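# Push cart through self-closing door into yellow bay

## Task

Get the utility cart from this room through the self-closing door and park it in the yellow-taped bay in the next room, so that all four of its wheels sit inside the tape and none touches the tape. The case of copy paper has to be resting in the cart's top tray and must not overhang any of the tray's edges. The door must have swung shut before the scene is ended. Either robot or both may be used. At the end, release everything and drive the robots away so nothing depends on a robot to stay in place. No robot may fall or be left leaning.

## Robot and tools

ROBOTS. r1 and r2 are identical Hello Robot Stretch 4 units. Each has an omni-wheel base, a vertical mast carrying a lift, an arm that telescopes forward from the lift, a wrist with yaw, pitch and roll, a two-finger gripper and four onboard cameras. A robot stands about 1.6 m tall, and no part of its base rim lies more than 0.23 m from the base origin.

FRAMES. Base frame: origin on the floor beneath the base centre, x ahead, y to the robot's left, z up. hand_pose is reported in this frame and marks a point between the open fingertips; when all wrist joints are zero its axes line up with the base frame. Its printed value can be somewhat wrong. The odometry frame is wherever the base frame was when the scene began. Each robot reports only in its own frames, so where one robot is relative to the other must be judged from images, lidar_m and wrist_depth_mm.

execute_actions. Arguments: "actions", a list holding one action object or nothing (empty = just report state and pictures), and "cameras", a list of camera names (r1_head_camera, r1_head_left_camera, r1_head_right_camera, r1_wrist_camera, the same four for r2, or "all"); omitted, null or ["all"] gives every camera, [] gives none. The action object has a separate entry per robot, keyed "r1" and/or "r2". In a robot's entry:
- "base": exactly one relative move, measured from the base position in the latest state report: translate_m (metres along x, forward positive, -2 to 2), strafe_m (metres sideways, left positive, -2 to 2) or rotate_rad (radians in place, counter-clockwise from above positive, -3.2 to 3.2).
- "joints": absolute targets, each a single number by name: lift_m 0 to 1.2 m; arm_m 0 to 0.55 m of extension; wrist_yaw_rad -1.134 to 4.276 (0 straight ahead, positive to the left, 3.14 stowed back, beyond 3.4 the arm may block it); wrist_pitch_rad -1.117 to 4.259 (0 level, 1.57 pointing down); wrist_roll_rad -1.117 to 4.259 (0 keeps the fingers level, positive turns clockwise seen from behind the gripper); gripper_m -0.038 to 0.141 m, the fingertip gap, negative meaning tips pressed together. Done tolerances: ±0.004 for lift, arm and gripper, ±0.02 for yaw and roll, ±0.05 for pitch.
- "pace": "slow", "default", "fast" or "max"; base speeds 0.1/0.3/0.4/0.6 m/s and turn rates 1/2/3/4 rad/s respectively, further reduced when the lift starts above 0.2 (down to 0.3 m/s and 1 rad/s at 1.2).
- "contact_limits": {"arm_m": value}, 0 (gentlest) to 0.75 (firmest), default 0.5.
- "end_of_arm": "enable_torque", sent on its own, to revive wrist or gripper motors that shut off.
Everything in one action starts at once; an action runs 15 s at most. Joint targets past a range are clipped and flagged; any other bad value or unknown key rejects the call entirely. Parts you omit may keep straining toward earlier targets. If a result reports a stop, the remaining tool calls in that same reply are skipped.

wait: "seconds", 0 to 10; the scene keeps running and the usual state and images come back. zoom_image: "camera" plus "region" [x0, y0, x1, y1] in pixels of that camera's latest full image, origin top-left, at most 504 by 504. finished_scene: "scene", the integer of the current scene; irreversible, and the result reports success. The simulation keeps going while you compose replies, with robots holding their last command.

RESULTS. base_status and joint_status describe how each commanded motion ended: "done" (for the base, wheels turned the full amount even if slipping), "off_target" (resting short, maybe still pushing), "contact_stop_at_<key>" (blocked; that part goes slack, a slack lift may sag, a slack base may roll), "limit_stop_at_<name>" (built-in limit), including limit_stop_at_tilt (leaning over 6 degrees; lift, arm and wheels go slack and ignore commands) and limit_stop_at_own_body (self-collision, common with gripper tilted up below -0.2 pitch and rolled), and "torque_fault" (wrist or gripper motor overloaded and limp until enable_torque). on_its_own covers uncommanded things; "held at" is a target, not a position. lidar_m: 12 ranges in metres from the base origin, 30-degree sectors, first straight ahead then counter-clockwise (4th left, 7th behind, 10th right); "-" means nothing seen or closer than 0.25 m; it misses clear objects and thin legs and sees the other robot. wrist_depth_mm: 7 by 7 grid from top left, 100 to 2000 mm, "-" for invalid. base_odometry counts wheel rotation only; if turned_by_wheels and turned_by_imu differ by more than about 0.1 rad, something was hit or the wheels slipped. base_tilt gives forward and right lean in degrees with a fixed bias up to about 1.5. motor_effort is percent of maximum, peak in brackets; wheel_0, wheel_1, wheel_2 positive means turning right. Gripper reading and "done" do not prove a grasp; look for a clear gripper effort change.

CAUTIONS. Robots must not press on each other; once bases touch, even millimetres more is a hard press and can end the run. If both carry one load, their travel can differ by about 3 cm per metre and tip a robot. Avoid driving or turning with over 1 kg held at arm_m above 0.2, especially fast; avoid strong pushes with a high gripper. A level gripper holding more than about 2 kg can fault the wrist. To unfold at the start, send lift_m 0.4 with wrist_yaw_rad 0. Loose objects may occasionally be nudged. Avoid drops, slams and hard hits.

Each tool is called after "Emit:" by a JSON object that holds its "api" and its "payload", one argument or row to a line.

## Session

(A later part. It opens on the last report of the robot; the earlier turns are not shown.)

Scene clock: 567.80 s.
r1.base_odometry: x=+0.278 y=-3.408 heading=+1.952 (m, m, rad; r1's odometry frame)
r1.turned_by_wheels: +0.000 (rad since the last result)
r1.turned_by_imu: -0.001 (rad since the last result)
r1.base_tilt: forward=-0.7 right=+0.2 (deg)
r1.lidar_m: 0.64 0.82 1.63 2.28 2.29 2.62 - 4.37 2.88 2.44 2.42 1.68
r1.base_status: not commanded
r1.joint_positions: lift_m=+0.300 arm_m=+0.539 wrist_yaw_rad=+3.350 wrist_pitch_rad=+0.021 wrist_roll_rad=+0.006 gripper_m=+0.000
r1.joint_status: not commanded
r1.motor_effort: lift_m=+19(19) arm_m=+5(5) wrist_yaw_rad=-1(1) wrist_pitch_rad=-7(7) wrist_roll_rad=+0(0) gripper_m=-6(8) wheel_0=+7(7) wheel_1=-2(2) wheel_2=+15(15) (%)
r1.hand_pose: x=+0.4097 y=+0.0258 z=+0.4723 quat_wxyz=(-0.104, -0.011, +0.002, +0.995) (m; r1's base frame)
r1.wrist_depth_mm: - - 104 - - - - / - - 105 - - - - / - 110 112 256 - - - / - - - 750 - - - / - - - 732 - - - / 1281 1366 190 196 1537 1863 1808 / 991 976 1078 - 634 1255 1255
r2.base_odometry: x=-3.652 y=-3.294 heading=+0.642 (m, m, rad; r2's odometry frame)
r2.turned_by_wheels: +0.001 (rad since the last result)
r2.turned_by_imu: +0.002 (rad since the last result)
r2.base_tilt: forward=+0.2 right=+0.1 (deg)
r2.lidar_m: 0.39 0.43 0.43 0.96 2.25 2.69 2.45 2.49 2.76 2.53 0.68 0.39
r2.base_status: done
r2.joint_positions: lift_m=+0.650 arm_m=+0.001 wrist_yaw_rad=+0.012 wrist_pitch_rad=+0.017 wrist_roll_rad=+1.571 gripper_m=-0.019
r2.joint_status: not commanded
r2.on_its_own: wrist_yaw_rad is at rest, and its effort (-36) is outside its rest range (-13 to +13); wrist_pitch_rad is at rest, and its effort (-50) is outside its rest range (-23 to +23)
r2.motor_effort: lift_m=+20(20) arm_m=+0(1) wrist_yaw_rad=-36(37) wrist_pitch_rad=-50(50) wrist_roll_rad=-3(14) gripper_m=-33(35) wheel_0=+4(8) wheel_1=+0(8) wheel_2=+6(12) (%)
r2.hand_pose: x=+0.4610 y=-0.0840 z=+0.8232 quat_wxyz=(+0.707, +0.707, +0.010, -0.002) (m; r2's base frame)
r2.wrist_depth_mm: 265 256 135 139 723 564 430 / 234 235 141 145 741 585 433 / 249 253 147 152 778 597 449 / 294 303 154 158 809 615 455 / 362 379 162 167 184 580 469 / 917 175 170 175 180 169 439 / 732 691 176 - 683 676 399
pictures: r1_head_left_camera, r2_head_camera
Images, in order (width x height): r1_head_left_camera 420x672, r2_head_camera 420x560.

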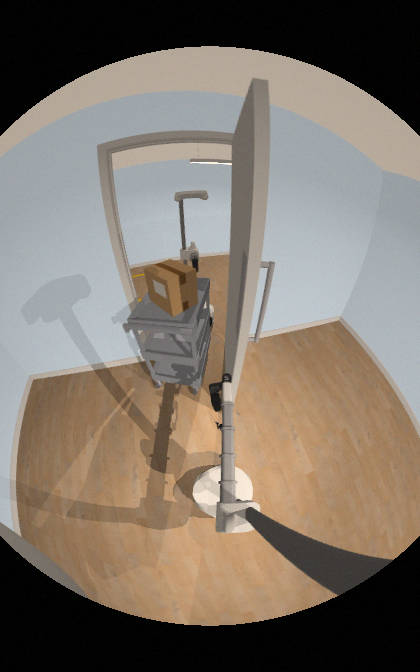

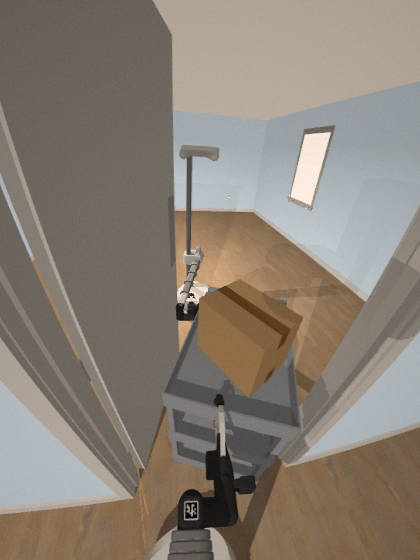

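Emit:
{"api": "execute_actions", "payload": {
  "actions": [
    {"r2":{"base":{"translate_m":-0.4},"pace":"slow"}}
  ],
  "cameras": ["r2_head_camera","r1_head_left_camera"]
}}

Emit:
{"api": "execute_actions", "payload": {
  "actions": [
    {"r2":{"base":{"translate_m":-0.35},"pace":"slow"}}
  ],
  "cameras": ["r2_head_camera","r1_head_left_camera","r2_head_right_camera"]
}}

Scene clock: 578.87 s.
r1.base_odometry: x=+0.278 y=-3.408 heading=+1.952 (m, m, rad; r1's odometry frame)
r1.turned_by_wheels: +0.000 (rad since the last result)
r1.turned_by_imu: -0.003 (rad since the last result)
r1.base_tilt: forward=-0.7 right=+0.2 (deg)
r1.lidar_m: 0.63 1.26 1.64 2.29 2.28 2.64 - 4.37 2.88 2.43 2.43 1.67
r1.base_status: not commanded
r1.joint_positions: lift_m=+0.300 arm_m=+0.539 wrist_yaw_rad=+3.350 wrist_pitch_rad=+0.021 wrist_roll_rad=+0.006 gripper_m=+0.000
r1.joint_status: not commanded
r1.motor_effort: lift_m=+19(19) arm_m=+5(5) wrist_yaw_rad=-1(1) wrist_pitch_rad=-7(7) wrist_roll_rad=+0(0) gripper_m=-7(6) wheel_0=+7(7) wheel_1=-2(2) wheel_2=+15(15) (%)
r1.hand_pose: x=+0.4097 y=+0.0258 z=+0.4723 quat_wxyz=(-0.104, -0.011, +0.002, +0.995) (m; r1's base frame)
r1.wrist_depth_mm: - - 104 - - - - / - - 105 - - - - / - 110 112 254 - - - / - - - 759 - - - / - - - 732 - - - / 1308 1366 190 196 1618 1808 1808 / 991 976 1078 - 647 1229 1308
r2.base_odometry: x=-3.972 y=-3.534 heading=+0.642 (m, m, rad; r2's odometry frame)
r2.turned_by_wheels: +0.000 (rad since the last result)
r2.turned_by_imu: +0.003 (rad since the last result)
r2.base_tilt: forward=+0.3 right=+0.1 (deg)
r2.lidar_m: 0.38 0.78 0.95 1.98 2.20 2.26 2.05 2.09 2.61 2.58 1.26 0.39
r2.base_status: done
r2.joint_positions: lift_m=+0.650 arm_m=+0.001 wrist_yaw_rad=+0.010 wrist_pitch_rad=+0.018 wrist_roll_rad=+1.573 gripper_m=-0.019
r2.joint_status: not commanded
r2.on_its_own: wrist_yaw_rad is at rest, and its effort (-30) is outside its rest range (-13 to +13); wrist_pitch_rad is at rest, and its effort (-52) is outside its rest range (-23 to +23)
r2.motor_effort: lift_m=+20(20) arm_m=+0(0) wrist_yaw_rad=-30(39) wrist_pitch_rad=-52(50) wrist_roll_rad=-4(6) gripper_m=-33(36) wheel_0=+1(3) wheel_1=-1(1) wheel_2=+6(13) (%)
r2.hand_pose: x=+0.4608 y=-0.0846 z=+0.8230 quat_wxyz=(+0.706, +0.708, +0.010, -0.003) (m; r2's base frame)
r2.wrist_depth_mm: - - 176 181 - 517 430 / 370 355 176 180 788 580 433 / 268 277 176 179 798 591 445 / 285 294 175 179 820 615 452 / 314 327 175 178 202 634 466 / 355 174 175 178 181 167 473 / 597 413 173 - 768 723 445
pictures: r1_head_left_camera, r2_head_camera
Images, in order (width x height): r1_head_left_camera 420x672, r2_head_camera 420x560.

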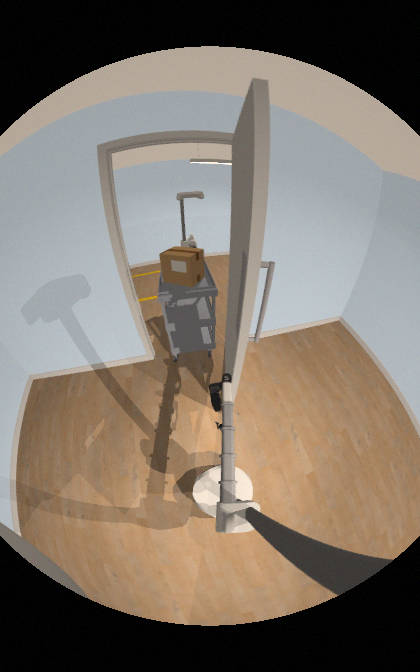

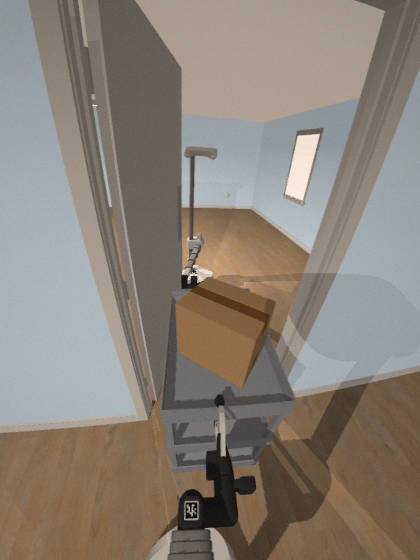

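Scene clock: 583.63 s.
r1.base_odometry: x=+0.278 y=-3.408 heading=+1.952 (m, m, rad; r1's odometry frame)
r1.turned_by_wheels: +0.000 (rad since the last result)
r1.turned_by_imu: -0.002 (rad since the last result)
r1.base_tilt: forward=-0.6 right=+0.2 (deg)
r1.lidar_m: 0.64 1.46 1.62 2.29 2.28 2.63 - 4.36 2.87 2.44 2.43 1.68
r1.base_status: not commanded
r1.joint_positions: lift_m=+0.300 arm_m=+0.539 wrist_yaw_rad=+3.350 wrist_pitch_rad=+0.021 wrist_roll_rad=+0.006 gripper_m=+0.000
r1.joint_status: not commanded
r1.motor_effort: lift_m=+19(19) arm_m=+5(5) wrist_yaw_rad=-1(1) wrist_pitch_rad=-7(7) wrist_roll_rad=+0(0) gripper_m=-8(7) wheel_0=+7(6) wheel_1=-2(2) wheel_2=+15(15) (%)
r1.hand_pose: x=+0.4097 y=+0.0258 z=+0.4723 quat_wxyz=(-0.104, -0.011, +0.002, +0.995) (m; r1's base frame)
r1.wrist_depth_mm: - - 104 - - - - / - - 105 - - - - / - 110 112 255 - - - / - - - 750 - - - / - - - 741 - - - / 1281 1397 190 198 1576 1808 1808 / 991 976 1098 - 640 1255 1229
r2.base_odometry: x=-4.252 y=-3.743 heading=+0.643 (m, m, rad; r2's odometry frame)
r2.turned_by_wheels: +0.001 (rad since the last result)
r2.turned_by_imu: +0.003 (rad since the last result)
r2.base_tilt: forward=+0.2 right=+0.2 (deg)
r2.lidar_m: 0.35 0.43 1.41 2.10 2.14 1.86 1.69 1.73 2.20 2.64 1.82 0.42
r2.base_status: done
r2.joint_positions: lift_m=+0.650 arm_m=+0.001 wrist_yaw_rad=+0.010 wrist_pitch_rad=+0.018 wrist_roll_rad=+1.574 gripper_m=-0.019
r2.joint_status: not commanded
r2.on_its_own: wrist_yaw_rad is at rest, and its effort (-29) is outside its rest range (-13 to +13); wrist_pitch_rad is at rest, and its effort (-52) is outside its rest range (-23 to +23)
r2.motor_effort: lift_m=+20(20) arm_m=-1(0) wrist_yaw_rad=-29(33) wrist_pitch_rad=-52(54) wrist_roll_rad=-10(8) gripper_m=-34(35) wheel_0=+1(3) wheel_1=-1(2) wheel_2=+8(13) (%)
r2.hand_pose: x=+0.4608 y=-0.0846 z=+0.8230 quat_wxyz=(+0.706, +0.708, +0.010, -0.003) (m; r2's base frame)
r2.wrist_depth_mm: 891 931 213 217 1397 1042 413 / - - 204 208 - 544 433 / 433 399 196 200 - 603 449 / 293 297 190 191 842 615 455 / 304 312 183 186 207 634 462 / 324 174 176 178 182 168 469 / 338 351 168 - 723 668 484
pictures: r1_head_left_camera, r2_head_camera, r2_head_right_camera
Images, in order (width x height): r1_head_left_camera 420x672, r2_head_camera 420x560, r2_head_right_camera 420x672.

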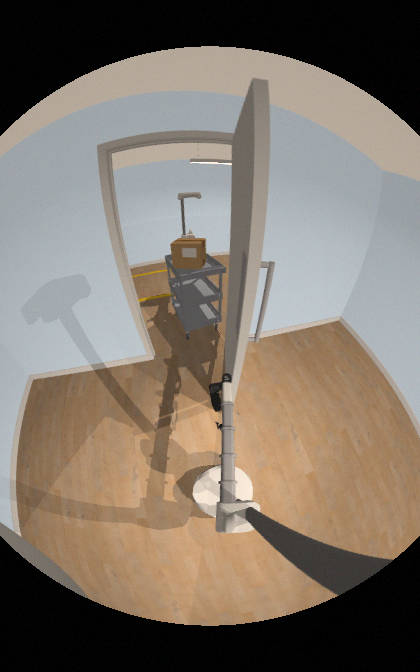

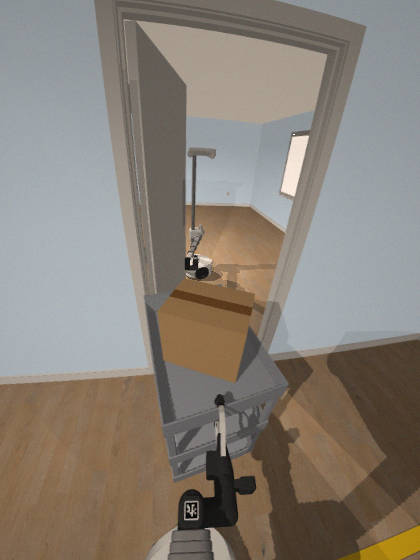

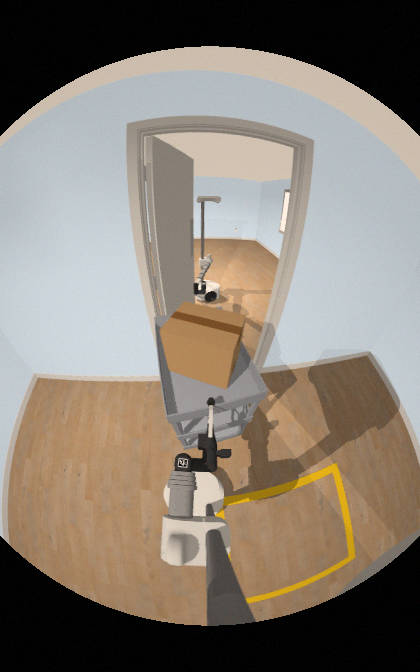

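Emit:
{"api": "execute_actions", "payload": {
  "actions": [
    {"r2":{"base":{"translate_m":-0.35},"pace":"slow"}}
  ],
  "cameras": []
}}

Emit:
{"api": "execute_actions", "payload": {
  "actions": [
    {"r2":{"base":{"strafe_m":-0.5},"pace":"slow"},"r1":{"base":{"translate_m":-0.7},"pace":"slow"}}
  ],
  "cameras": []
}}

Emit:
{"api": "execute_actions", "payload": {
  "actions": [
    {"r2":{"base":{"rotate_rad":0.35},"pace":"slow"},"r1":{"joints":{"arm_m":0.05}}}
  ],
  "cameras": ["r2_head_camera","r2_head_right_camera"]
}}

Scene clock: 602.10 s.
r1.base_odometry: x=+0.278 y=-3.408 heading=+1.952 (m, m, rad; r1's odometry frame)
r1.turned_by_wheels: +0.000 (rad since the last result)
r1.turned_by_imu: -0.003 (rad since the last result)
r1.base_tilt: forward=-0.7 right=+0.2 (deg)
r1.lidar_m: 0.62 1.47 1.64 2.27 2.28 2.63 - 4.37 2.88 2.44 2.42 1.69
r1.base_status: not commanded
r1.joint_positions: lift_m=+0.300 arm_m=+0.539 wrist_yaw_rad=+3.350 wrist_pitch_rad=+0.021 wrist_roll_rad=+0.006 gripper_m=+0.000
r1.joint_status: not commanded
r1.motor_effort: lift_m=+19(19) arm_m=+5(5) wrist_yaw_rad=-1(1) wrist_pitch_rad=-7(7) wrist_roll_rad=+0(0) gripper_m=-6(5) wheel_0=+7(7) wheel_1=-2(2) wheel_2=+15(15) (%)
r1.hand_pose: x=+0.4097 y=+0.0258 z=+0.4723 quat_wxyz=(-0.104, -0.011, +0.002, +0.995) (m; r1's base frame)
r1.wrist_depth_mm: - - 104 - - - - / - - 105 - - - - / - 109 112 255 - - - / - - - 750 - - - / - - - 741 - - - / 1308 1366 190 197 1576 1808 1863 / 976 960 1118 - 634 1255 1255
r2.base_odometry: x=-4.532 y=-3.953 heading=+0.644 (m, m, rad; r2's odometry frame)
r2.turned_by_wheels: +0.001 (rad since the last result)
r2.turned_by_imu: +0.003 (rad since the last result)
r2.base_tilt: forward=+0.3 right=+0.1 (deg)
r2.lidar_m: 0.31 0.40 1.84 2.07 2.12 1.50 1.35 1.37 1.74 2.67 2.35 0.43
r2.base_status: done
r2.joint_positions: lift_m=+0.650 arm_m=+0.001 wrist_yaw_rad=+0.013 wrist_pitch_rad=+0.016 wrist_roll_rad=+1.574 gripper_m=-0.019
r2.joint_status: not commanded
r2.on_its_own: wrist_yaw_rad is at rest, and its effort (-38) is outside its rest range (-13 to +13); wrist_pitch_rad is at rest, and its effort (-47) is outside its rest range (-23 to +23)
r2.motor_effort: lift_m=+20(20) arm_m=+0(1) wrist_yaw_rad=-38(42) wrist_pitch_rad=-47(52) wrist_roll_rad=-9(9) gripper_m=-34(34) wheel_0=+3(4) wheel_1=+0(4) wheel_2=+8(11) (%)
r2.hand_pose: x=+0.4611 y=-0.0835 z=+0.8233 quat_wxyz=(+0.706, +0.708, +0.011, -0.001) (m; r2's base frame)
r2.wrist_depth_mm: 1205 1229 234 238 1308 1281 402 / 1255 - 220 223 - 530 436 / - - 208 209 - 574 449 / 296 303 195 196 831 621 455 / 306 309 185 186 208 634 466 / 315 176 176 178 180 174 462 / 325 336 166 - 1229 707 466
pictures: none
No camera images: the call's "cameras" was empty. Leave "cameras" out to get every camera's image.

Scene clock: 610.37 s.
torque_fault: r2.wrist_yaw_rad switched itself off since the last result.
r1.base_odometry: x=+0.539 y=-4.058 heading=+1.952 (m, m, rad; r1's odometry frame)
r1.turned_by_wheels: +0.000 (rad since the last result)
r1.turned_by_imu: -0.002 (rad since the last result)
r1.base_tilt: forward=-0.7 right=+0.3 (deg)
r1.lidar_m: 2.09 2.03 2.40 2.08 2.08 2.37 3.70 3.67 3.09 2.62 2.61 2.46
r1.base_status: done
r1.joint_positions: lift_m=+0.300 arm_m=+0.539 wrist_yaw_rad=+3.350 wrist_pitch_rad=+0.021 wrist_roll_rad=+0.006 gripper_m=+0.000
r1.joint_status: not commanded
r1.motor_effort: lift_m=+19(19) arm_m=+4(5) wrist_yaw_rad=-1(1) wrist_pitch_rad=-7(7) wrist_roll_rad=+0(0) gripper_m=-7(8) wheel_0=-5(6) wheel_1=-6(7) wheel_2=+5(21) (%)
r1.hand_pose: x=+0.4100 y=+0.0258 z=+0.4723 quat_wxyz=(-0.104, -0.011, +0.002, +0.995) (m; r1's base frame)
r1.wrist_depth_mm: - - 104 - - - - / - - 105 - - - - / - 110 111 255 - - - / - - - 768 - - - / - - - 732 - - - / 1281 1366 190 196 1618 1808 1808 / 991 960 1118 - 634 1205 1281
r2.base_odometry: x=-4.232 y=-4.353 heading=+0.644 (m, m, rad; r2's odometry frame)
r2.turned_by_wheels: +0.000 (rad since the last result)
r2.turned_by_imu: +0.002 (rad since the last result)
r2.base_tilt: forward=+0.2 right=+0.0 (deg)
r2.lidar_m: 0.25 0.28 0.61 2.57 2.11 1.42 1.28 1.31 1.68 2.17 2.19 1.66
r2.base_status: done
r2.joint_positions: lift_m=+0.650 arm_m=+0.001 wrist_yaw_rad=+0.132 wrist_pitch_rad=+0.008 wrist_roll_rad=+1.572 gripper_m=-0.019
r2.joint_status: not commanded
r2.on_its_own: wrist_yaw_rad is off since a torque_fault, until you send "end_of_arm": "enable_torque" (your +0.000 is given up); wrist_pitch_rad is at rest, and its effort (-24) is outside its rest range (-23 to +23)
r2.motor_effort: lift_m=+21(21) arm_m=+0(0) wrist_yaw_rad=-2(100) wrist_pitch_rad=-24(47) wrist_roll_rad=-5(20) gripper_m=-30(35) wheel_0=+4(18) wheel_1=+1(3) wheel_2=-2(10) (%)
r2.hand_pose: x=+0.4689 y=-0.0487 z=+0.8257 quat_wxyz=(+0.705, +0.706, +0.050, +0.044) (m; r2's base frame)
r2.wrist_depth_mm: 1160 1229 1229 1255 1308 1308 1060 / 1182 1229 1229 1281 1281 1255 960 / 1229 1229 1255 315 1308 1336 449 / 1281 1308 268 241 1366 1397 469 / 1281 1308 206 196 202 574 477 / 301 301 170 164 168 173 466 / 287 290 142 - 144 683 473
pictures: none
No camera images: the call's "cameras" was empty. Leave "cameras" out to get every camera's image.

Scene clock: 612.87 s.
r1.base_odometry: x=+0.539 y=-4.058 heading=+1.952 (m, m, rad; r1's odometry frame)
r1.turned_by_wheels: +0.000 (rad since the last result)
r1.turned_by_imu: -0.001 (rad since the last result)
r1.base_tilt: forward=-0.7 right=+0.3 (deg)
r1.lidar_m: 2.09 2.02 2.38 2.09 2.07 2.36 3.71 3.71 3.11 2.63 2.61 2.45
r1.base_status: not commanded
r1.joint_positions: lift_m=+0.300 arm_m=+0.051 wrist_yaw_rad=+3.350 wrist_pitch_rad=+0.021 wrist_roll_rad=+0.006 gripper_m=+0.000
r1.joint_status: all done
r1.motor_effort: lift_m=+19(19) arm_m=-5(4) wrist_yaw_rad=-1(2) wrist_pitch_rad=-7(7) wrist_roll_rad=+0(0) gripper_m=-6(7) wheel_0=-5(5) wheel_1=-6(7) wheel_2=+6(6) (%)
r1.hand_pose: x=-0.0786 y=+0.0258 z=+0.4723 quat_wxyz=(-0.104, -0.011, +0.002, +0.995) (m; r1's base frame)
r1.wrist_depth_mm: - - - 182 - - - / - - 111 179 - - - / - - 121 181 - - - / - 246 192 - - - - / 1921 250 - - - - - / 1255 238 190 196 1537 1808 1808 / 976 239 1098 - 1078 1255 1255
r2.base_odometry: x=-4.231 y=-4.353 heading=+0.993 (m, m, rad; r2's odometry frame)
r2.turned_by_wheels: +0.350 (rad since the last result)
r2.turned_by_imu: +0.347 (rad since the last result)
r2.base_tilt: forward=+0.3 right=+0.0 (deg)
r2.lidar_m: 0.25 0.40 2.55 2.55 1.53 1.30 1.29 1.51 2.19 2.17 1.79 0.39
r2.base_status: done
r2.joint_positions: lift_m=+0.650 arm_m=+0.001 wrist_yaw_rad=-0.243 wrist_pitch_rad=+0.010 wrist_roll_rad=+1.571 gripper_m=-0.019
r2.joint_status: not commanded
r2.on_its_own: wrist_yaw_rad is off since a torque_fault, until you send "end_of_arm": "enable_torque" (your +0.000 is given up); wrist_pitch_rad is at rest, and its effort (-28) is outside its rest range (-23 to +23)
r2.motor_effort: lift_m=+20(20) arm_m=+0(0) wrist_yaw_rad=-1(1) wrist_pitch_rad=-28(30) wrist_roll_rad=-1(15) gripper_m=-33(33) wheel_0=-5(9) wheel_1=+0(1) wheel_2=+0(10) (%)
r2.hand_pose: x=+0.4305 y=-0.1542 z=+0.8251 quat_wxyz=(+0.701, +0.702, -0.082, -0.089) (m; r2's base frame)
r2.wrist_depth_mm: 1229 1229 1229 1308 1336 1336 1042 / 1229 1255 1281 1281 1281 1138 413 / 1205 1229 1255 304 1366 1336 449 / 1281 1308 262 237 1397 544 473 / 1255 1308 204 196 201 580 473 / 301 303 172 166 169 173 469 / 289 291 144 - 146 699 477
pictures: r2_head_camera, r2_head_right_camera
Images, in order (width x height): r2_head_camera 420x560, r2_head_right_camera 420x672.

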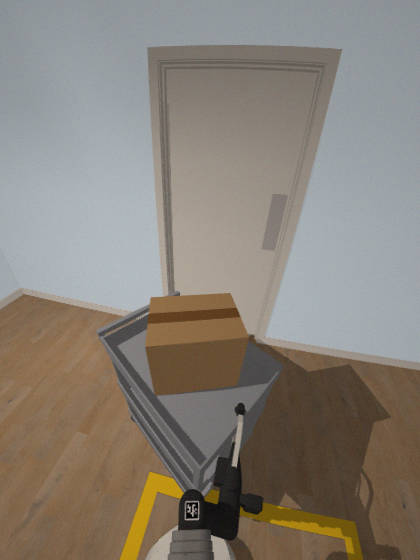

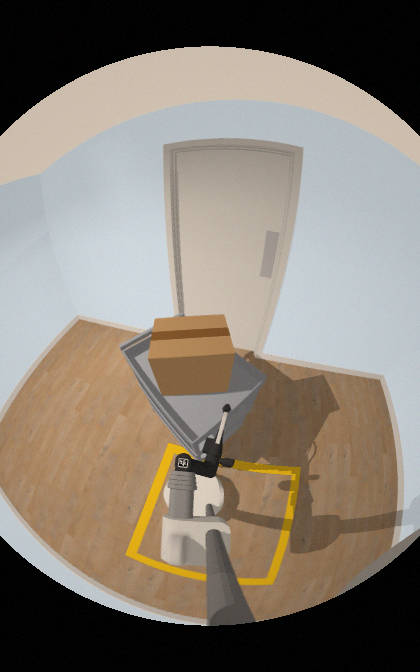

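Emit:
{"api": "execute_actions", "payload": {
  "actions": [
    {"r2":{"base":{"rotate_rad":-0.35},"pace":"slow"}}
  ],
  "cameras": []
}}

Emit:
{"api": "execute_actions", "payload": {
  "actions": [
    {"r2":{"base":{"strafe_m":-0.25},"pace":"slow"}}
  ],
  "cameras": []
}}

Emit:
{"api": "execute_actions", "payload": {
  "actions": [
    {"r2":{"base":{"translate_m":-0.75},"pace":"slow"}}
  ],
  "cameras": ["r2_head_camera","r2_head_right_camera"]
}}

Scene clock: 625.87 s.
r1.base_odometry: x=+0.539 y=-4.058 heading=+1.952 (m, m, rad; r1's odometry frame)
r1.turned_by_wheels: +0.000 (rad since the last result)
r1.turned_by_imu: -0.002 (rad since the last result)
r1.base_tilt: forward=-0.6 right=+0.2 (deg)
r1.lidar_m: 2.06 2.02 2.40 2.10 2.08 2.35 3.68 3.70 3.12 2.63 2.61 2.46
r1.base_status: not commanded
r1.joint_positions: lift_m=+0.300 arm_m=+0.051 wrist_yaw_rad=+3.350 wrist_pitch_rad=+0.021 wrist_roll_rad=+0.006 gripper_m=+0.000
r1.joint_status: not commanded
r1.motor_effort: lift_m=+19(19) arm_m=-5(5) wrist_yaw_rad=-1(0) wrist_pitch_rad=-7(6) wrist_roll_rad=+1(0) gripper_m=-5(8) wheel_0=-5(5) wheel_1=-6(7) wheel_2=+6(6) (%)
r1.hand_pose: x=-0.0786 y=+0.0258 z=+0.4723 quat_wxyz=(-0.104, -0.011, +0.002, +0.995) (m; r1's base frame)
r1.wrist_depth_mm: - - - 182 - - - / - - 111 179 - - - / - - 121 181 - - - / - 247 191 - - - - / 1921 250 - - - - - / 1255 237 191 196 1576 1708 1863 / 946 239 1098 - 1060 1229 1281
r2.base_odometry: x=-4.232 y=-4.353 heading=+0.644 (m, m, rad; r2's odometry frame)
r2.turned_by_wheels: -0.350 (rad since the last result)
r2.turned_by_imu: -0.349 (rad since the last result)
r2.base_tilt: forward=+0.3 right=+0.3 (deg)
r2.lidar_m: 0.25 0.26 0.59 2.58 2.12 1.41 1.28 1.32 1.68 2.17 2.22 1.64
r2.base_status: done
r2.joint_positions: lift_m=+0.650 arm_m=+0.001 wrist_yaw_rad=+0.270 wrist_pitch_rad=+0.011 wrist_roll_rad=+1.571 gripper_m=-0.019
r2.joint_status: not commanded
r2.on_its_own: wrist_yaw_rad is off since a torque_fault, until you send "end_of_arm": "enable_torque" (your +0.000 is given up); wrist_pitch_rad is at rest, and its effort (-32) is outside its rest range (-23 to +23)
r2.motor_effort: lift_m=+20(20) arm_m=+0(1) wrist_yaw_rad=-1(1) wrist_pitch_rad=-32(32) wrist_roll_rad=+0(2) gripper_m=-29(32) wheel_0=+5(8) wheel_1=+2(7) wheel_2=-1(5) (%)
r2.hand_pose: x=+0.4728 y=-0.0072 z=+0.8249 quat_wxyz=(+0.701, +0.700, +0.099, +0.091) (m; r2's base frame)
r2.wrist_depth_mm: 1118 1138 1160 1205 1229 1255 1008 / 1160 1160 1160 359 392 402 394 / 1255 1281 297 272 1336 1397 452 / 1281 1308 236 228 1397 564 466 / 1308 1308 201 195 200 603 477 / 303 303 175 170 176 174 466 / 291 297 151 - 158 715 473
pictures: none
No camera images: the call's "cameras" was empty. Leave "cameras" out to get every camera's image.

Scene clock: 629.50 s.
r1.base_odometry: x=+0.539 y=-4.058 heading=+1.952 (m, m, rad; r1's odometry frame)
r1.turned_by_wheels: +0.000 (rad since the last result)
r1.turned_by_imu: -0.001 (rad since the last result)
r1.base_tilt: forward=-0.7 right=+0.3 (deg)
r1.lidar_m: 2.09 2.04 2.40 2.10 2.07 2.34 3.69 3.70 3.09 2.63 2.61 2.47
r1.base_status: not commanded
r1.joint_positions: lift_m=+0.300 arm_m=+0.051 wrist_yaw_rad=+3.350 wrist_pitch_rad=+0.021 wrist_roll_rad=+0.006 gripper_m=+0.000
r1.joint_status: not commanded
r1.motor_effort: lift_m=+19(19) arm_m=-4(4) wrist_yaw_rad=-1(0) wrist_pitch_rad=-6(6) wrist_roll_rad=+0(0) gripper_m=-7(7) wheel_0=-5(5) wheel_1=-6(7) wheel_2=+6(6) (%)
r1.hand_pose: x=-0.0786 y=+0.0258 z=+0.4723 quat_wxyz=(-0.104, -0.011, +0.002, +0.995) (m; r1's base frame)
r1.wrist_depth_mm: - - - 182 - - - / - - 111 179 - - - / - - 121 180 - - - / - 247 192 - - - - / 1983 247 - - - - - / 1281 238 190 196 1537 1756 1863 / 960 239 1098 - 1078 1255 1281
r2.base_odometry: x=-4.081 y=-4.553 heading=+0.644 (m, m, rad; r2's odometry frame)
r2.turned_by_wheels: +0.000 (rad since the last result)
r2.turned_by_imu: +0.000 (rad since the last result)
r2.base_tilt: forward=+0.3 right=+0.2 (deg)
r2.lidar_m: 0.45 0.28 0.32 2.82 2.05 1.39 1.26 1.28 1.61 1.92 1.96 1.69
r2.base_status: done
r2.joint_positions: lift_m=+0.650 arm_m=+0.001 wrist_yaw_rad=+0.883 wrist_pitch_rad=+0.013 wrist_roll_rad=+1.565 gripper_m=-0.019
r2.joint_status: not commanded
r2.on_its_own: wrist_yaw_rad is off since a torque_fault, until you send "end_of_arm": "enable_torque" (your +0.000 is given up); wrist_pitch_rad is at rest, and its effort (-39) is outside its rest range (-23 to +23); wrist_roll_rad is at rest, and its effort (+16) is outside its rest range (-13 to +13)
r2.motor_effort: lift_m=+20(20) arm_m=+0(0) wrist_yaw_rad=-1(1) wrist_pitch_rad=-39(44) wrist_roll_rad=+16(17) gripper_m=-34(36) wheel_0=+2(9) wheel_1=-1(5) wheel_2=+3(7) (%)
r2.hand_pose: x=+0.4222 y=+0.1673 z=+0.8242 quat_wxyz=(+0.643, +0.636, +0.305, +0.299) (m; r2's base frame)
r2.wrist_depth_mm: 1182 1229 220 224 1336 1281 410 / 1308 1336 211 213 1464 554 445 / 1397 430 202 205 1576 615 455 / 294 301 194 196 842 627 466 / 307 317 187 189 196 609 473 / 329 325 178 182 183 173 466 / 343 355 174 - 750 707 466
pictures: none
No camera images: the call's "cameras" was empty. Leave "cameras" out to get every camera's image.

Scene clock: 638.27 s.
r1.base_odometry: x=+0.539 y=-4.058 heading=+1.952 (m, m, rad; r1's odometry frame)
r1.turned_by_wheels: +0.000 (rad since the last result)
r1.turned_by_imu: -0.003 (rad since the last result)
r1.base_tilt: forward=-0.7 right=+0.2 (deg)
r1.lidar_m: 2.09 2.03 2.41 2.11 2.09 2.35 3.70 3.70 3.11 2.62 2.62 2.47
r1.base_status: not commanded
r1.joint_positions: lift_m=+0.300 arm_m=+0.051 wrist_yaw_rad=+3.350 wrist_pitch_rad=+0.021 wrist_roll_rad=+0.006 gripper_m=+0.000
r1.joint_status: not commanded
r1.motor_effort: lift_m=+19(19) arm_m=-5(5) wrist_yaw_rad=-1(1) wrist_pitch_rad=-7(7) wrist_roll_rad=+0(0) gripper_m=-9(6) wheel_0=-5(5) wheel_1=-6(6) wheel_2=+6(5) (%)
r1.hand_pose: x=-0.0786 y=+0.0258 z=+0.4723 quat_wxyz=(-0.104, -0.011, +0.002, +0.995) (m; r1's base frame)
r1.wrist_depth_mm: - - - 182 - - - / - - 111 179 - - - / - - 121 181 - - - / - 247 191 - - - - / 1863 250 - - - - - / 1229 238 190 196 1618 1708 1863 / 960 239 1098 - 1042 1255 1255
r2.base_odometry: x=-4.681 y=-5.003 heading=+0.644 (m, m, rad; r2's odometry frame)
r2.turned_by_wheels: +0.000 (rad since the last result)
r2.turned_by_imu: -0.001 (rad since the last result)
r2.base_tilt: forward=+0.2 right=+0.1 (deg)
r2.lidar_m: 0.34 2.39 2.93 2.73 0.87 0.57 0.50 0.53 0.66 1.46 2.06 0.41
r2.base_status: done
r2.joint_positions: lift_m=+0.650 arm_m=+0.001 wrist_yaw_rad=-0.087 wrist_pitch_rad=+0.013 wrist_roll_rad=+1.567 gripper_m=-0.019
r2.joint_status: not commanded
r2.on_its_own: wrist_yaw_rad is off since a torque_fault, until you send "end_of_arm": "enable_torque" (your +0.000 is given up); wrist_pitch_rad is at rest, and its effort (-38) is outside its rest range (-23 to +23)
r2.motor_effort: lift_m=+20(20) arm_m=+0(0) wrist_yaw_rad=-1(1) wrist_pitch_rad=-38(39) wrist_roll_rad=+10(15) gripper_m=-32(33) wheel_0=-3(8) wheel_1=-2(5) wheel_2=+2(11) (%)
r2.hand_pose: x=+0.4513 y=-0.1121 z=+0.8242 quat_wxyz=(+0.708, +0.705, -0.026, -0.035) (m; r2's base frame)
r2.wrist_depth_mm: - - 227 229 - 1366 407 / - - 216 218 - 539 442 / - 484 205 208 - 609 455 / 296 304 196 198 842 634 459 / 309 315 189 189 195 603 473 / 324 324 179 181 183 173 462 / 340 347 173 - - 707 466
pictures: r2_head_camera, r2_head_right_camera
Images, in order (width x height): r2_head_camera 420x560, r2_head_right_camera 420x672.

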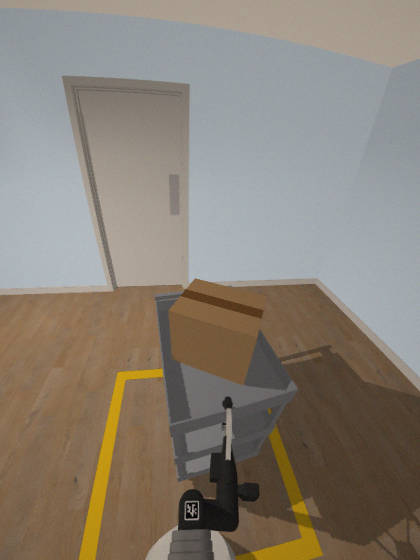

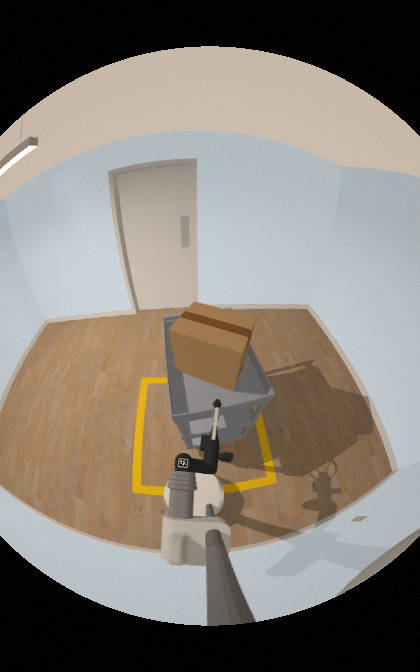

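Emit:
{"api": "execute_actions", "payload": {
  "actions": [
    {"r2":{"base":{"strafe_m":0.1},"pace":"slow"}}
  ],
  "cameras": []
}}

Emit:
{"api": "execute_actions", "payload": {
  "actions": [
    {"r2":{"base":{"translate_m":-0.2},"pace":"slow"}}
  ],
  "cameras": []
}}

Emit:
{"api": "execute_actions", "payload": {
  "actions": [
    {"r2":{"joints":{"gripper_m":0.141}}}
  ],
  "cameras": []
}}

Emit:
{"api": "execute_actions", "payload": {
  "actions": [
    {"r2":{"base":{"strafe_m":0.9}}}
  ],
  "cameras": ["r2_head_camera","r2_head_right_camera"]
}}

Scene clock: 648.93 s.
r1.base_odometry: x=+0.539 y=-4.058 heading=+1.952 (m, m, rad; r1's odometry frame)
r1.turned_by_wheels: +0.000 (rad since the last result)
r1.turned_by_imu: -0.002 (rad since the last result)
r1.base_tilt: forward=-0.7 right=+0.2 (deg)
r1.lidar_m: 2.08 2.01 2.39 2.10 2.10 2.37 3.71 3.68 3.12 2.63 2.63 2.45
r1.base_status: not commanded
r1.joint_positions: lift_m=+0.300 arm_m=+0.051 wrist_yaw_rad=+3.350 wrist_pitch_rad=+0.021 wrist_roll_rad=+0.006 gripper_m=+0.000
r1.joint_status: not commanded
r1.motor_effort: lift_m=+19(19) arm_m=-5(4) wrist_yaw_rad=-1(1) wrist_pitch_rad=-7(7) wrist_roll_rad=+0(1) gripper_m=-8(6) wheel_0=-5(5) wheel_1=-6(6) wheel_2=+6(6) (%)
r1.hand_pose: x=-0.0786 y=+0.0258 z=+0.4723 quat_wxyz=(-0.104, -0.011, +0.002, +0.995) (m; r1's base frame)
r1.wrist_depth_mm: - - - 182 - - - / - - 111 178 - - - / - - 121 181 - - - / - 246 191 - - - - / - 249 - - - - - / 1255 238 190 196 1576 1808 1756 / 946 239 1118 - 1042 1229 1281
r2.base_odometry: x=-4.741 y=-4.923 heading=+0.644 (m, m, rad; r2's odometry frame)
r2.turned_by_wheels: +0.000 (rad since the last result)
r2.turned_by_imu: -0.002 (rad since the last result)
r2.base_tilt: forward=+0.1 right=+0.1 (deg)
r2.lidar_m: 0.31 2.38 2.85 2.63 0.89 0.58 0.53 0.53 0.69 1.47 0.55 0.34
r2.base_status: done
r2.joint_positions: lift_m=+0.650 arm_m=+0.001 wrist_yaw_rad=-0.397 wrist_pitch_rad=+0.014 wrist_roll_rad=+1.570 gripper_m=-0.019
r2.joint_status: not commanded
r2.on_its_own: wrist_yaw_rad is off since a torque_fault, until you send "end_of_arm": "enable_torque" (your +0.000 is given up); wrist_pitch_rad is at rest, and its effort (-40) is outside its rest range (-23 to +23)
r2.motor_effort: lift_m=+20(20) arm_m=+0(0) wrist_yaw_rad=-3(1) wrist_pitch_rad=-40(41) wrist_roll_rad=+2(12) gripper_m=-32(34) wheel_0=-5(11) wheel_1=+1(2) wheel_2=+0(3) (%)
r2.hand_pose: x=+0.4037 y=-0.1921 z=+0.8240 quat_wxyz=(+0.693, +0.694, -0.134, -0.144) (m; r2's base frame)
r2.wrist_depth_mm: - - 276 279 - 1229 399 / - - 252 251 - 1397 433 / - - 229 227 - 559 452 / - 445 211 208 - 627 462 / 304 312 194 193 200 640 469 / 309 314 178 180 181 171 455 / 312 322 169 - 741 699 469
pictures: none
No camera images: the call's "cameras" was empty. Leave "cameras" out to get every camera's image.

Scene clock: 652.20 s.
r1.base_odometry: x=+0.539 y=-4.058 heading=+1.952 (m, m, rad; r1's odometry frame)
r1.turned_by_wheels: +0.000 (rad since the last result)
r1.turned_by_imu: -0.001 (rad since the last result)
r1.base_tilt: forward=-0.7 right=+0.3 (deg)
r1.lidar_m: 2.09 2.02 2.40 2.07 2.09 2.35 3.70 3.70 3.10 2.62 2.62 2.44
r1.base_status: not commanded
r1.joint_positions: lift_m=+0.300 arm_m=+0.051 wrist_yaw_rad=+3.350 wrist_pitch_rad=+0.021 wrist_roll_rad=+0.006 gripper_m=+0.000
r1.joint_status: not commanded
r1.motor_effort: lift_m=+19(19) arm_m=-5(5) wrist_yaw_rad=-1(1) wrist_pitch_rad=-7(6) wrist_roll_rad=+0(0) gripper_m=-9(7) wheel_0=-5(5) wheel_1=-6(6) wheel_2=+6(6) (%)
r1.hand_pose: x=-0.0786 y=+0.0258 z=+0.4723 quat_wxyz=(-0.104, -0.011, +0.002, +0.995) (m; r1's base frame)
r1.wrist_depth_mm: - - - 182 - - - / - - 111 179 - - - / - - 121 180 - - - / - 247 191 - - - - / 1983 249 - - - - - / 1255 237 191 196 1576 1808 1863 / 960 240 1098 - 1078 1281 1255
r2.base_odometry: x=-4.901 y=-5.043 heading=+0.644 (m, m, rad; r2's odometry frame)
r2.turned_by_wheels: +0.000 (rad since the last result)
r2.turned_by_imu: +0.000 (rad since the last result)
r2.base_tilt: forward=+0.1 right=+0.1 (deg)
r2.lidar_m: 0.39 2.55 2.82 2.33 0.57 0.37 0.32 0.34 0.43 0.93 0.51 0.40
r2.base_status: done
r2.joint_positions: lift_m=+0.650 arm_m=+0.001 wrist_yaw_rad=-0.126 wrist_pitch_rad=+0.010 wrist_roll_rad=+1.565 gripper_m=-0.019
r2.joint_status: not commanded
r2.on_its_own: wrist_yaw_rad is off since a torque_fault, until you send "end_of_arm": "enable_torque" (your +0.000 is given up); wrist_pitch_rad is at rest, and its effort (-32) is outside its rest range (-23 to +23); wrist_roll_rad is at rest, and its effort (+15) is outside its rest range (-13 to +13)
r2.motor_effort: lift_m=+20(20) arm_m=+0(0) wrist_yaw_rad=-1(1) wrist_pitch_rad=-32(41) wrist_roll_rad=+15(16) gripper_m=-33(34) wheel_0=-4(9) wheel_1=-2(5) wheel_2=+4(9) (%)
r2.hand_pose: x=+0.4466 y=-0.1230 z=+0.8251 quat_wxyz=(+0.707, +0.704, -0.041, -0.048) (m; r2's base frame)
r2.wrist_depth_mm: - - 175 179 - 554 445 / 357 345 176 180 778 609 452 / 274 276 177 180 798 621 462 / 290 298 177 180 798 640 466 / 325 334 178 180 183 615 477 / 373 362 177 180 183 173 445 / - 430 427 - - 1708 445
pictures: none
No camera images: the call's "cameras" was empty. Leave "cameras" out to get every camera's image.

Scene clock: 654.70 s.
r1.base_odometry: x=+0.539 y=-4.058 heading=+1.952 (m, m, rad; r1's odometry frame)
r1.turned_by_wheels: +0.000 (rad since the last result)
r1.turned_by_imu: -0.001 (rad since the last result)
r1.base_tilt: forward=-0.7 right=+0.2 (deg)
r1.lidar_m: 2.09 2.03 2.40 2.10 2.09 2.34 3.71 3.71 3.12 2.61 2.62 2.45
r1.base_status: not commanded
r1.joint_positions: lift_m=+0.300 arm_m=+0.051 wrist_yaw_rad=+3.350 wrist_pitch_rad=+0.021 wrist_roll_rad=+0.006 gripper_m=+0.000
r1.joint_status: not commanded
r1.motor_effort: lift_m=+19(19) arm_m=-4(5) wrist_yaw_rad=-1(1) wrist_pitch_rad=-7(7) wrist_roll_rad=+0(1) gripper_m=-7(8) wheel_0=-5(5) wheel_1=-6(7) wheel_2=+6(5) (%)
r1.hand_pose: x=-0.0786 y=+0.0258 z=+0.4723 quat_wxyz=(-0.104, -0.011, +0.002, +0.995) (m; r1's base frame)
r1.wrist_depth_mm: - - - 182 - - - / - - 111 179 - - - / - - 121 181 - - - / - 246 191 - - - - / 1983 249 - - - - - / 1255 238 190 196 1537 1756 1756 / 946 239 1118 - 1060 1229 1255
r2.base_odometry: x=-4.901 y=-5.043 heading=+0.644 (m, m, rad; r2's odometry frame)
r2.turned_by_wheels: +0.000 (rad since the last result)
r2.turned_by_imu: +0.000 (rad since the last result)
r2.base_tilt: forward=+0.2 right=+0.1 (deg)
r2.lidar_m: 0.40 2.55 2.83 2.34 0.55 0.36 0.33 0.33 0.44 0.95 0.53 0.42
r2.base_status: not commanded
r2.joint_positions: lift_m=+0.650 arm_m=+0.001 wrist_yaw_rad=-0.156 wrist_pitch_rad=+0.003 wrist_roll_rad=+1.570 gripper_m=+0.141
r2.joint_status: all done
r2.on_its_own: wrist_yaw_rad is off since a torque_fault, until you send "end_of_arm": "enable_torque" (your +0.000 is given up)
r2.motor_effort: lift_m=+20(20) arm_m=+0(0) wrist_yaw_rad=+0(1) wrist_pitch_rad=-8(29) wrist_roll_rad=+3(16) gripper_m=-2(30) wheel_0=+2(3) wheel_1=+1(2) wheel_2=-1(4) (%)
r2.hand_pose: x=+0.4429 y=-0.1311 z=+0.8272 quat_wxyz=(+0.705, +0.705, -0.054, -0.056) (m; r2's base frame)
r2.wrist_depth_mm: - - 202 204 - 539 445 / - 433 202 204 1863 597 455 / 315 307 200 202 831 640 469 / 307 315 199 202 842 654 473 / 338 343 198 200 204 615 484 / 399 196 196 199 203 621 488 / - 436 442 - - 1430 462
pictures: none
No camera images: the call's "cameras" was empty. Leave "cameras" out to get every camera's image.

Scene clock: 659.03 s.
r1.base_odometry: x=+0.539 y=-4.058 heading=+1.952 (m, m, rad; r1's odometry frame)
r1.turned_by_wheels: +0.000 (rad since the last result)
r1.turned_by_imu: -0.002 (rad since the last result)
r1.base_tilt: forward=-0.7 right=+0.2 (deg)
r1.lidar_m: 2.09 2.02 2.38 2.09 2.08 2.33 3.69 3.69 3.10 2.63 2.63 2.43
r1.base_status: not commanded
r1.joint_positions: lift_m=+0.300 arm_m=+0.051 wrist_yaw_rad=+3.350 wrist_pitch_rad=+0.021 wrist_roll_rad=+0.006 gripper_m=+0.000
r1.joint_status: not commanded
r1.motor_effort: lift_m=+19(19) arm_m=-5(5) wrist_yaw_rad=-1(1) wrist_pitch_rad=-7(7) wrist_roll_rad=+1(1) gripper_m=-5(8) wheel_0=-5(5) wheel_1=-6(7) wheel_2=+6(6) (%)
r1.hand_pose: x=-0.0786 y=+0.0258 z=+0.4723 quat_wxyz=(-0.104, -0.011, +0.002, +0.995) (m; r1's base frame)
r1.wrist_depth_mm: - - - 182 - - - / - - 111 178 - - - / - - 121 180 - - - / - 247 191 - - - - / 1921 248 - - - - - / 1255 237 190 196 1537 1808 1756 / 946 239 1118 - 1060 1205 1255
r2.base_odometry: x=-5.441 y=-4.323 heading=+0.644 (m, m, rad; r2's odometry frame)
r2.turned_by_wheels: +0.000 (rad since the last result)
r2.turned_by_imu: +0.001 (rad since the last result)
r2.base_tilt: forward=+0.2 right=+0.1 (deg)
r2.lidar_m: 2.36 2.41 1.83 1.70 0.69 0.45 0.42 0.42 0.55 1.23 0.94 1.25
r2.base_status: done
r2.joint_positions: lift_m=+0.650 arm_m=+0.001 wrist_yaw_rad=-0.294 wrist_pitch_rad=+0.002 wrist_roll_rad=+1.569 gripper_m=+0.141
r2.joint_status: not commanded
r2.on_its_own: wrist_yaw_rad is off since a torque_fault, until you send "end_of_arm": "enable_torque" (your +0.000 is given up)
r2.motor_effort: lift_m=+20(20) arm_m=+0(0) wrist_yaw_rad=-1(1) wrist_pitch_rad=-8(7) wrist_roll_rad=+3(9) gripper_m=-1(1) wheel_0=+0(11) wheel_1=+0(7) wheel_2=+0(0) (%)
r2.hand_pose: x=+0.4223 y=-0.1672 z=+0.8275 quat_wxyz=(+0.700, +0.699, -0.103, -0.104) (m; r2's base frame)
r2.wrist_depth_mm: - - - - - 1366 1060 / - - - - - 1397 1042 / - - - - - 1464 1060 / - - - - - 1499 1078 / - - - - - 1430 1078 / - 197 - - - 1464 1118 / 1921 1983 - - - 1499 1182
pictures: r2_head_camera, r2_head_right_camera
Images, in order (width x height): r2_head_camera 420x560, r2_head_right_camera 420x672.

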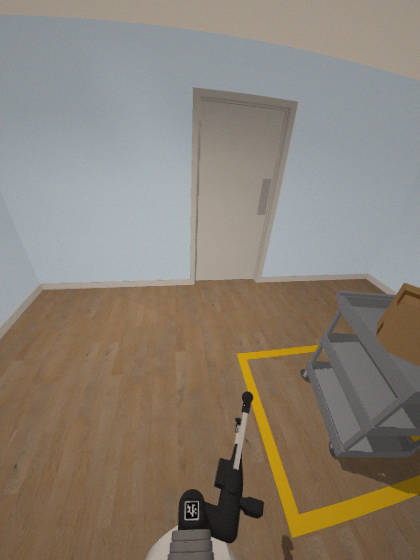

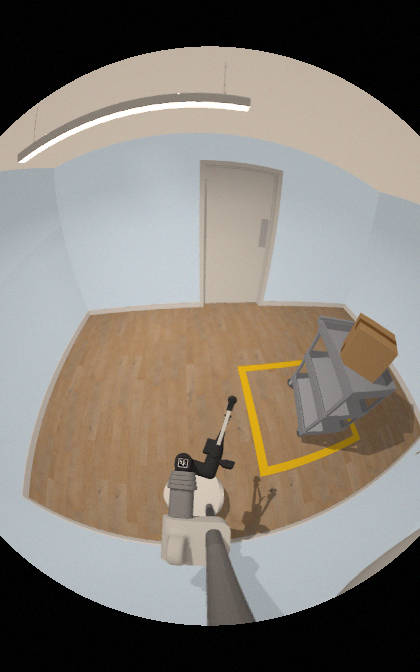

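Emit:
{"api": "execute_actions", "payload": {
  "actions": [
    {"r2":{"base":{"translate_m":0.3}}}
  ],
  "cameras": []
}}

Emit:
{"api": "execute_actions", "payload": {
  "actions": [
    {"r2":{"base":{"rotate_rad":-1.1}}}
  ],
  "cameras": ["r2_head_camera","r2_head_left_camera"]
}}

Scene clock: 667.03 s.
r1.base_odometry: x=+0.539 y=-4.058 heading=+1.952 (m, m, rad; r1's odometry frame)
r1.turned_by_wheels: +0.000 (rad since the last result)
r1.turned_by_imu: -0.002 (rad since the last result)
r1.base_tilt: forward=-0.6 right=+0.3 (deg)
r1.lidar_m: 2.10 2.02 2.41 2.09 2.07 2.37 3.71 3.70 3.13 2.62 2.60 2.48
r1.base_status: not commanded
r1.joint_positions: lift_m=+0.300 arm_m=+0.051 wrist_yaw_rad=+3.350 wrist_pitch_rad=+0.021 wrist_roll_rad=+0.006 gripper_m=+0.000
r1.joint_status: not commanded
r1.motor_effort: lift_m=+19(19) arm_m=-5(5) wrist_yaw_rad=-1(1) wrist_pitch_rad=-7(6) wrist_roll_rad=+1(0) gripper_m=-7(7) wheel_0=-5(5) wheel_1=-7(6) wheel_2=+6(6) (%)
r1.hand_pose: x=-0.0786 y=+0.0258 z=+0.4723 quat_wxyz=(-0.104, -0.011, +0.002, +0.995) (m; r1's base frame)
r1.wrist_depth_mm: - - - 182 - - - / - - 111 178 - - - / - - 121 181 - - - / - 246 191 - - - - / 1921 249 - - - - - / 1255 236 190 196 1576 1808 1808 / 931 239 1118 - 1078 1281 1255
r2.base_odometry: x=-5.201 y=-4.143 heading=+0.644 (m, m, rad; r2's odometry frame)
r2.turned_by_wheels: +0.000 (rad since the last result)
r2.turned_by_imu: -0.002 (rad since the last result)
r2.base_tilt: forward=+0.3 right=+0.0 (deg)
r2.lidar_m: 2.06 2.09 1.88 1.73 1.21 0.79 0.73 0.72 0.95 0.83 0.88 2.32
r2.base_status: done
r2.joint_positions: lift_m=+0.650 arm_m=+0.001 wrist_yaw_rad=-0.293 wrist_pitch_rad=+0.002 wrist_roll_rad=+1.569 gripper_m=+0.141
r2.joint_status: not commanded
r2.on_its_own: wrist_yaw_rad is off since a torque_fault, until you send "end_of_arm": "enable_torque" (your +0.000 is given up)
r2.motor_effort: lift_m=+20(20) arm_m=+0(0) wrist_yaw_rad=-2(1) wrist_pitch_rad=-7(7) wrist_roll_rad=+3(2) gripper_m=+0(0) wheel_0=+1(6) wheel_1=-1(5) wheel_2=+1(10) (%)
r2.hand_pose: x=+0.4223 y=-0.1671 z=+0.8275 quat_wxyz=(+0.700, +0.699, -0.103, -0.104) (m; r2's base frame)
r2.wrist_depth_mm: - - - - - 1397 1042 / - - - - - 1430 1042 / - - - - - 1499 1060 / - - - - - 1499 1060 / 1921 1921 - - - 1464 1098 / 1756 197 1863 1863 1921 1499 1118 / 1708 1708 1756 - 1756 1464 1205
pictures: none
No camera images: the call's "cameras" was empty. Leave "cameras" out to get every camera's image.

Scene clock: 668.80 s.
r1.base_odometry: x=+0.539 y=-4.058 heading=+1.952 (m, m, rad; r1's odometry frame)
r1.turned_by_wheels: +0.000 (rad since the last result)
r1.turned_by_imu: -0.001 (rad since the last result)
r1.base_tilt: forward=-0.7 right=+0.3 (deg)
r1.lidar_m: 2.09 2.02 2.42 2.10 2.08 2.32 3.72 3.69 3.12 2.61 2.61 2.49
r1.base_status: not commanded
r1.joint_positions: lift_m=+0.300 arm_m=+0.051 wrist_yaw_rad=+3.350 wrist_pitch_rad=+0.021 wrist_roll_rad=+0.006 gripper_m=+0.000
r1.joint_status: not commanded
r1.motor_effort: lift_m=+19(19) arm_m=-5(5) wrist_yaw_rad=-1(1) wrist_pitch_rad=-6(7) wrist_roll_rad=+1(0) gripper_m=-6(7) wheel_0=-5(4) wheel_1=-6(7) wheel_2=+6(6) (%)
r1.hand_pose: x=-0.0786 y=+0.0258 z=+0.4723 quat_wxyz=(-0.104, -0.011, +0.002, +0.995) (m; r1's base frame)
r1.wrist_depth_mm: - - - 182 - - - / - - 111 179 - - - / - - 121 180 - - - / - 247 191 - - - - / 1921 248 - - - - - / 1255 239 190 195 1576 1808 1921 / 960 240 1098 - 1060 1229 1255
r2.base_odometry: x=-5.201 y=-4.143 heading=-0.456 (m, m, rad; r2's odometry frame)
r2.turned_by_wheels: -1.100 (rad since the last result)
r2.turned_by_imu: -1.101 (rad since the last result)
r2.base_tilt: forward=+0.1 right=+0.1 (deg)
r2.lidar_m: 0.86 2.33 2.06 2.07 1.94 1.74 1.30 0.81 0.71 0.73 0.89 0.86
r2.base_status: done
r2.joint_positions: lift_m=+0.650 arm_m=+0.001 wrist_yaw_rad=-0.293 wrist_pitch_rad=+0.002 wrist_roll_rad=+1.569 gripper_m=+0.141
r2.joint_status: not commanded
r2.on_its_own: wrist_yaw_rad is off since a torque_fault, until you send "end_of_arm": "enable_torque" (your +0.000 is given up)
r2.motor_effort: lift_m=+20(20) arm_m=+0(0) wrist_yaw_rad=-1(1) wrist_pitch_rad=-6(5) wrist_roll_rad=+3(5) gripper_m=+0(1) wheel_0=+1(6) wheel_1=+0(4) wheel_2=-1(7) (%)
r2.hand_pose: x=+0.4224 y=-0.1670 z=+0.8275 quat_wxyz=(+0.700, +0.699, -0.103, -0.104) (m; r2's base frame)
r2.wrist_depth_mm: 1618 1708 1808 1921 1921 1336 1060 / - - - - - 1397 1042 / - - - - - 1397 1060 / - - - 1078 1060 1098 798 / - - 904 640 661 683 904 / - 196 798 654 1098 715 904 / - - 750 - 1098 1060 960
pictures: r2_head_camera, r2_head_left_camera
Images, in order (width x height): r2_head_camera 420x560, r2_head_left_camera 420x672.

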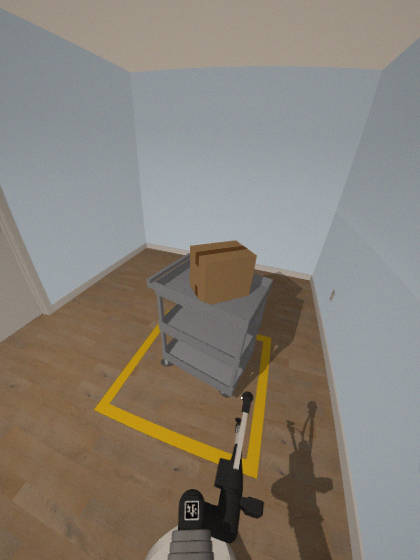

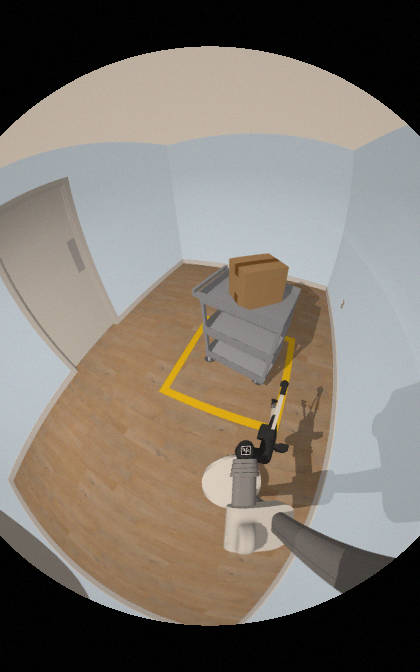

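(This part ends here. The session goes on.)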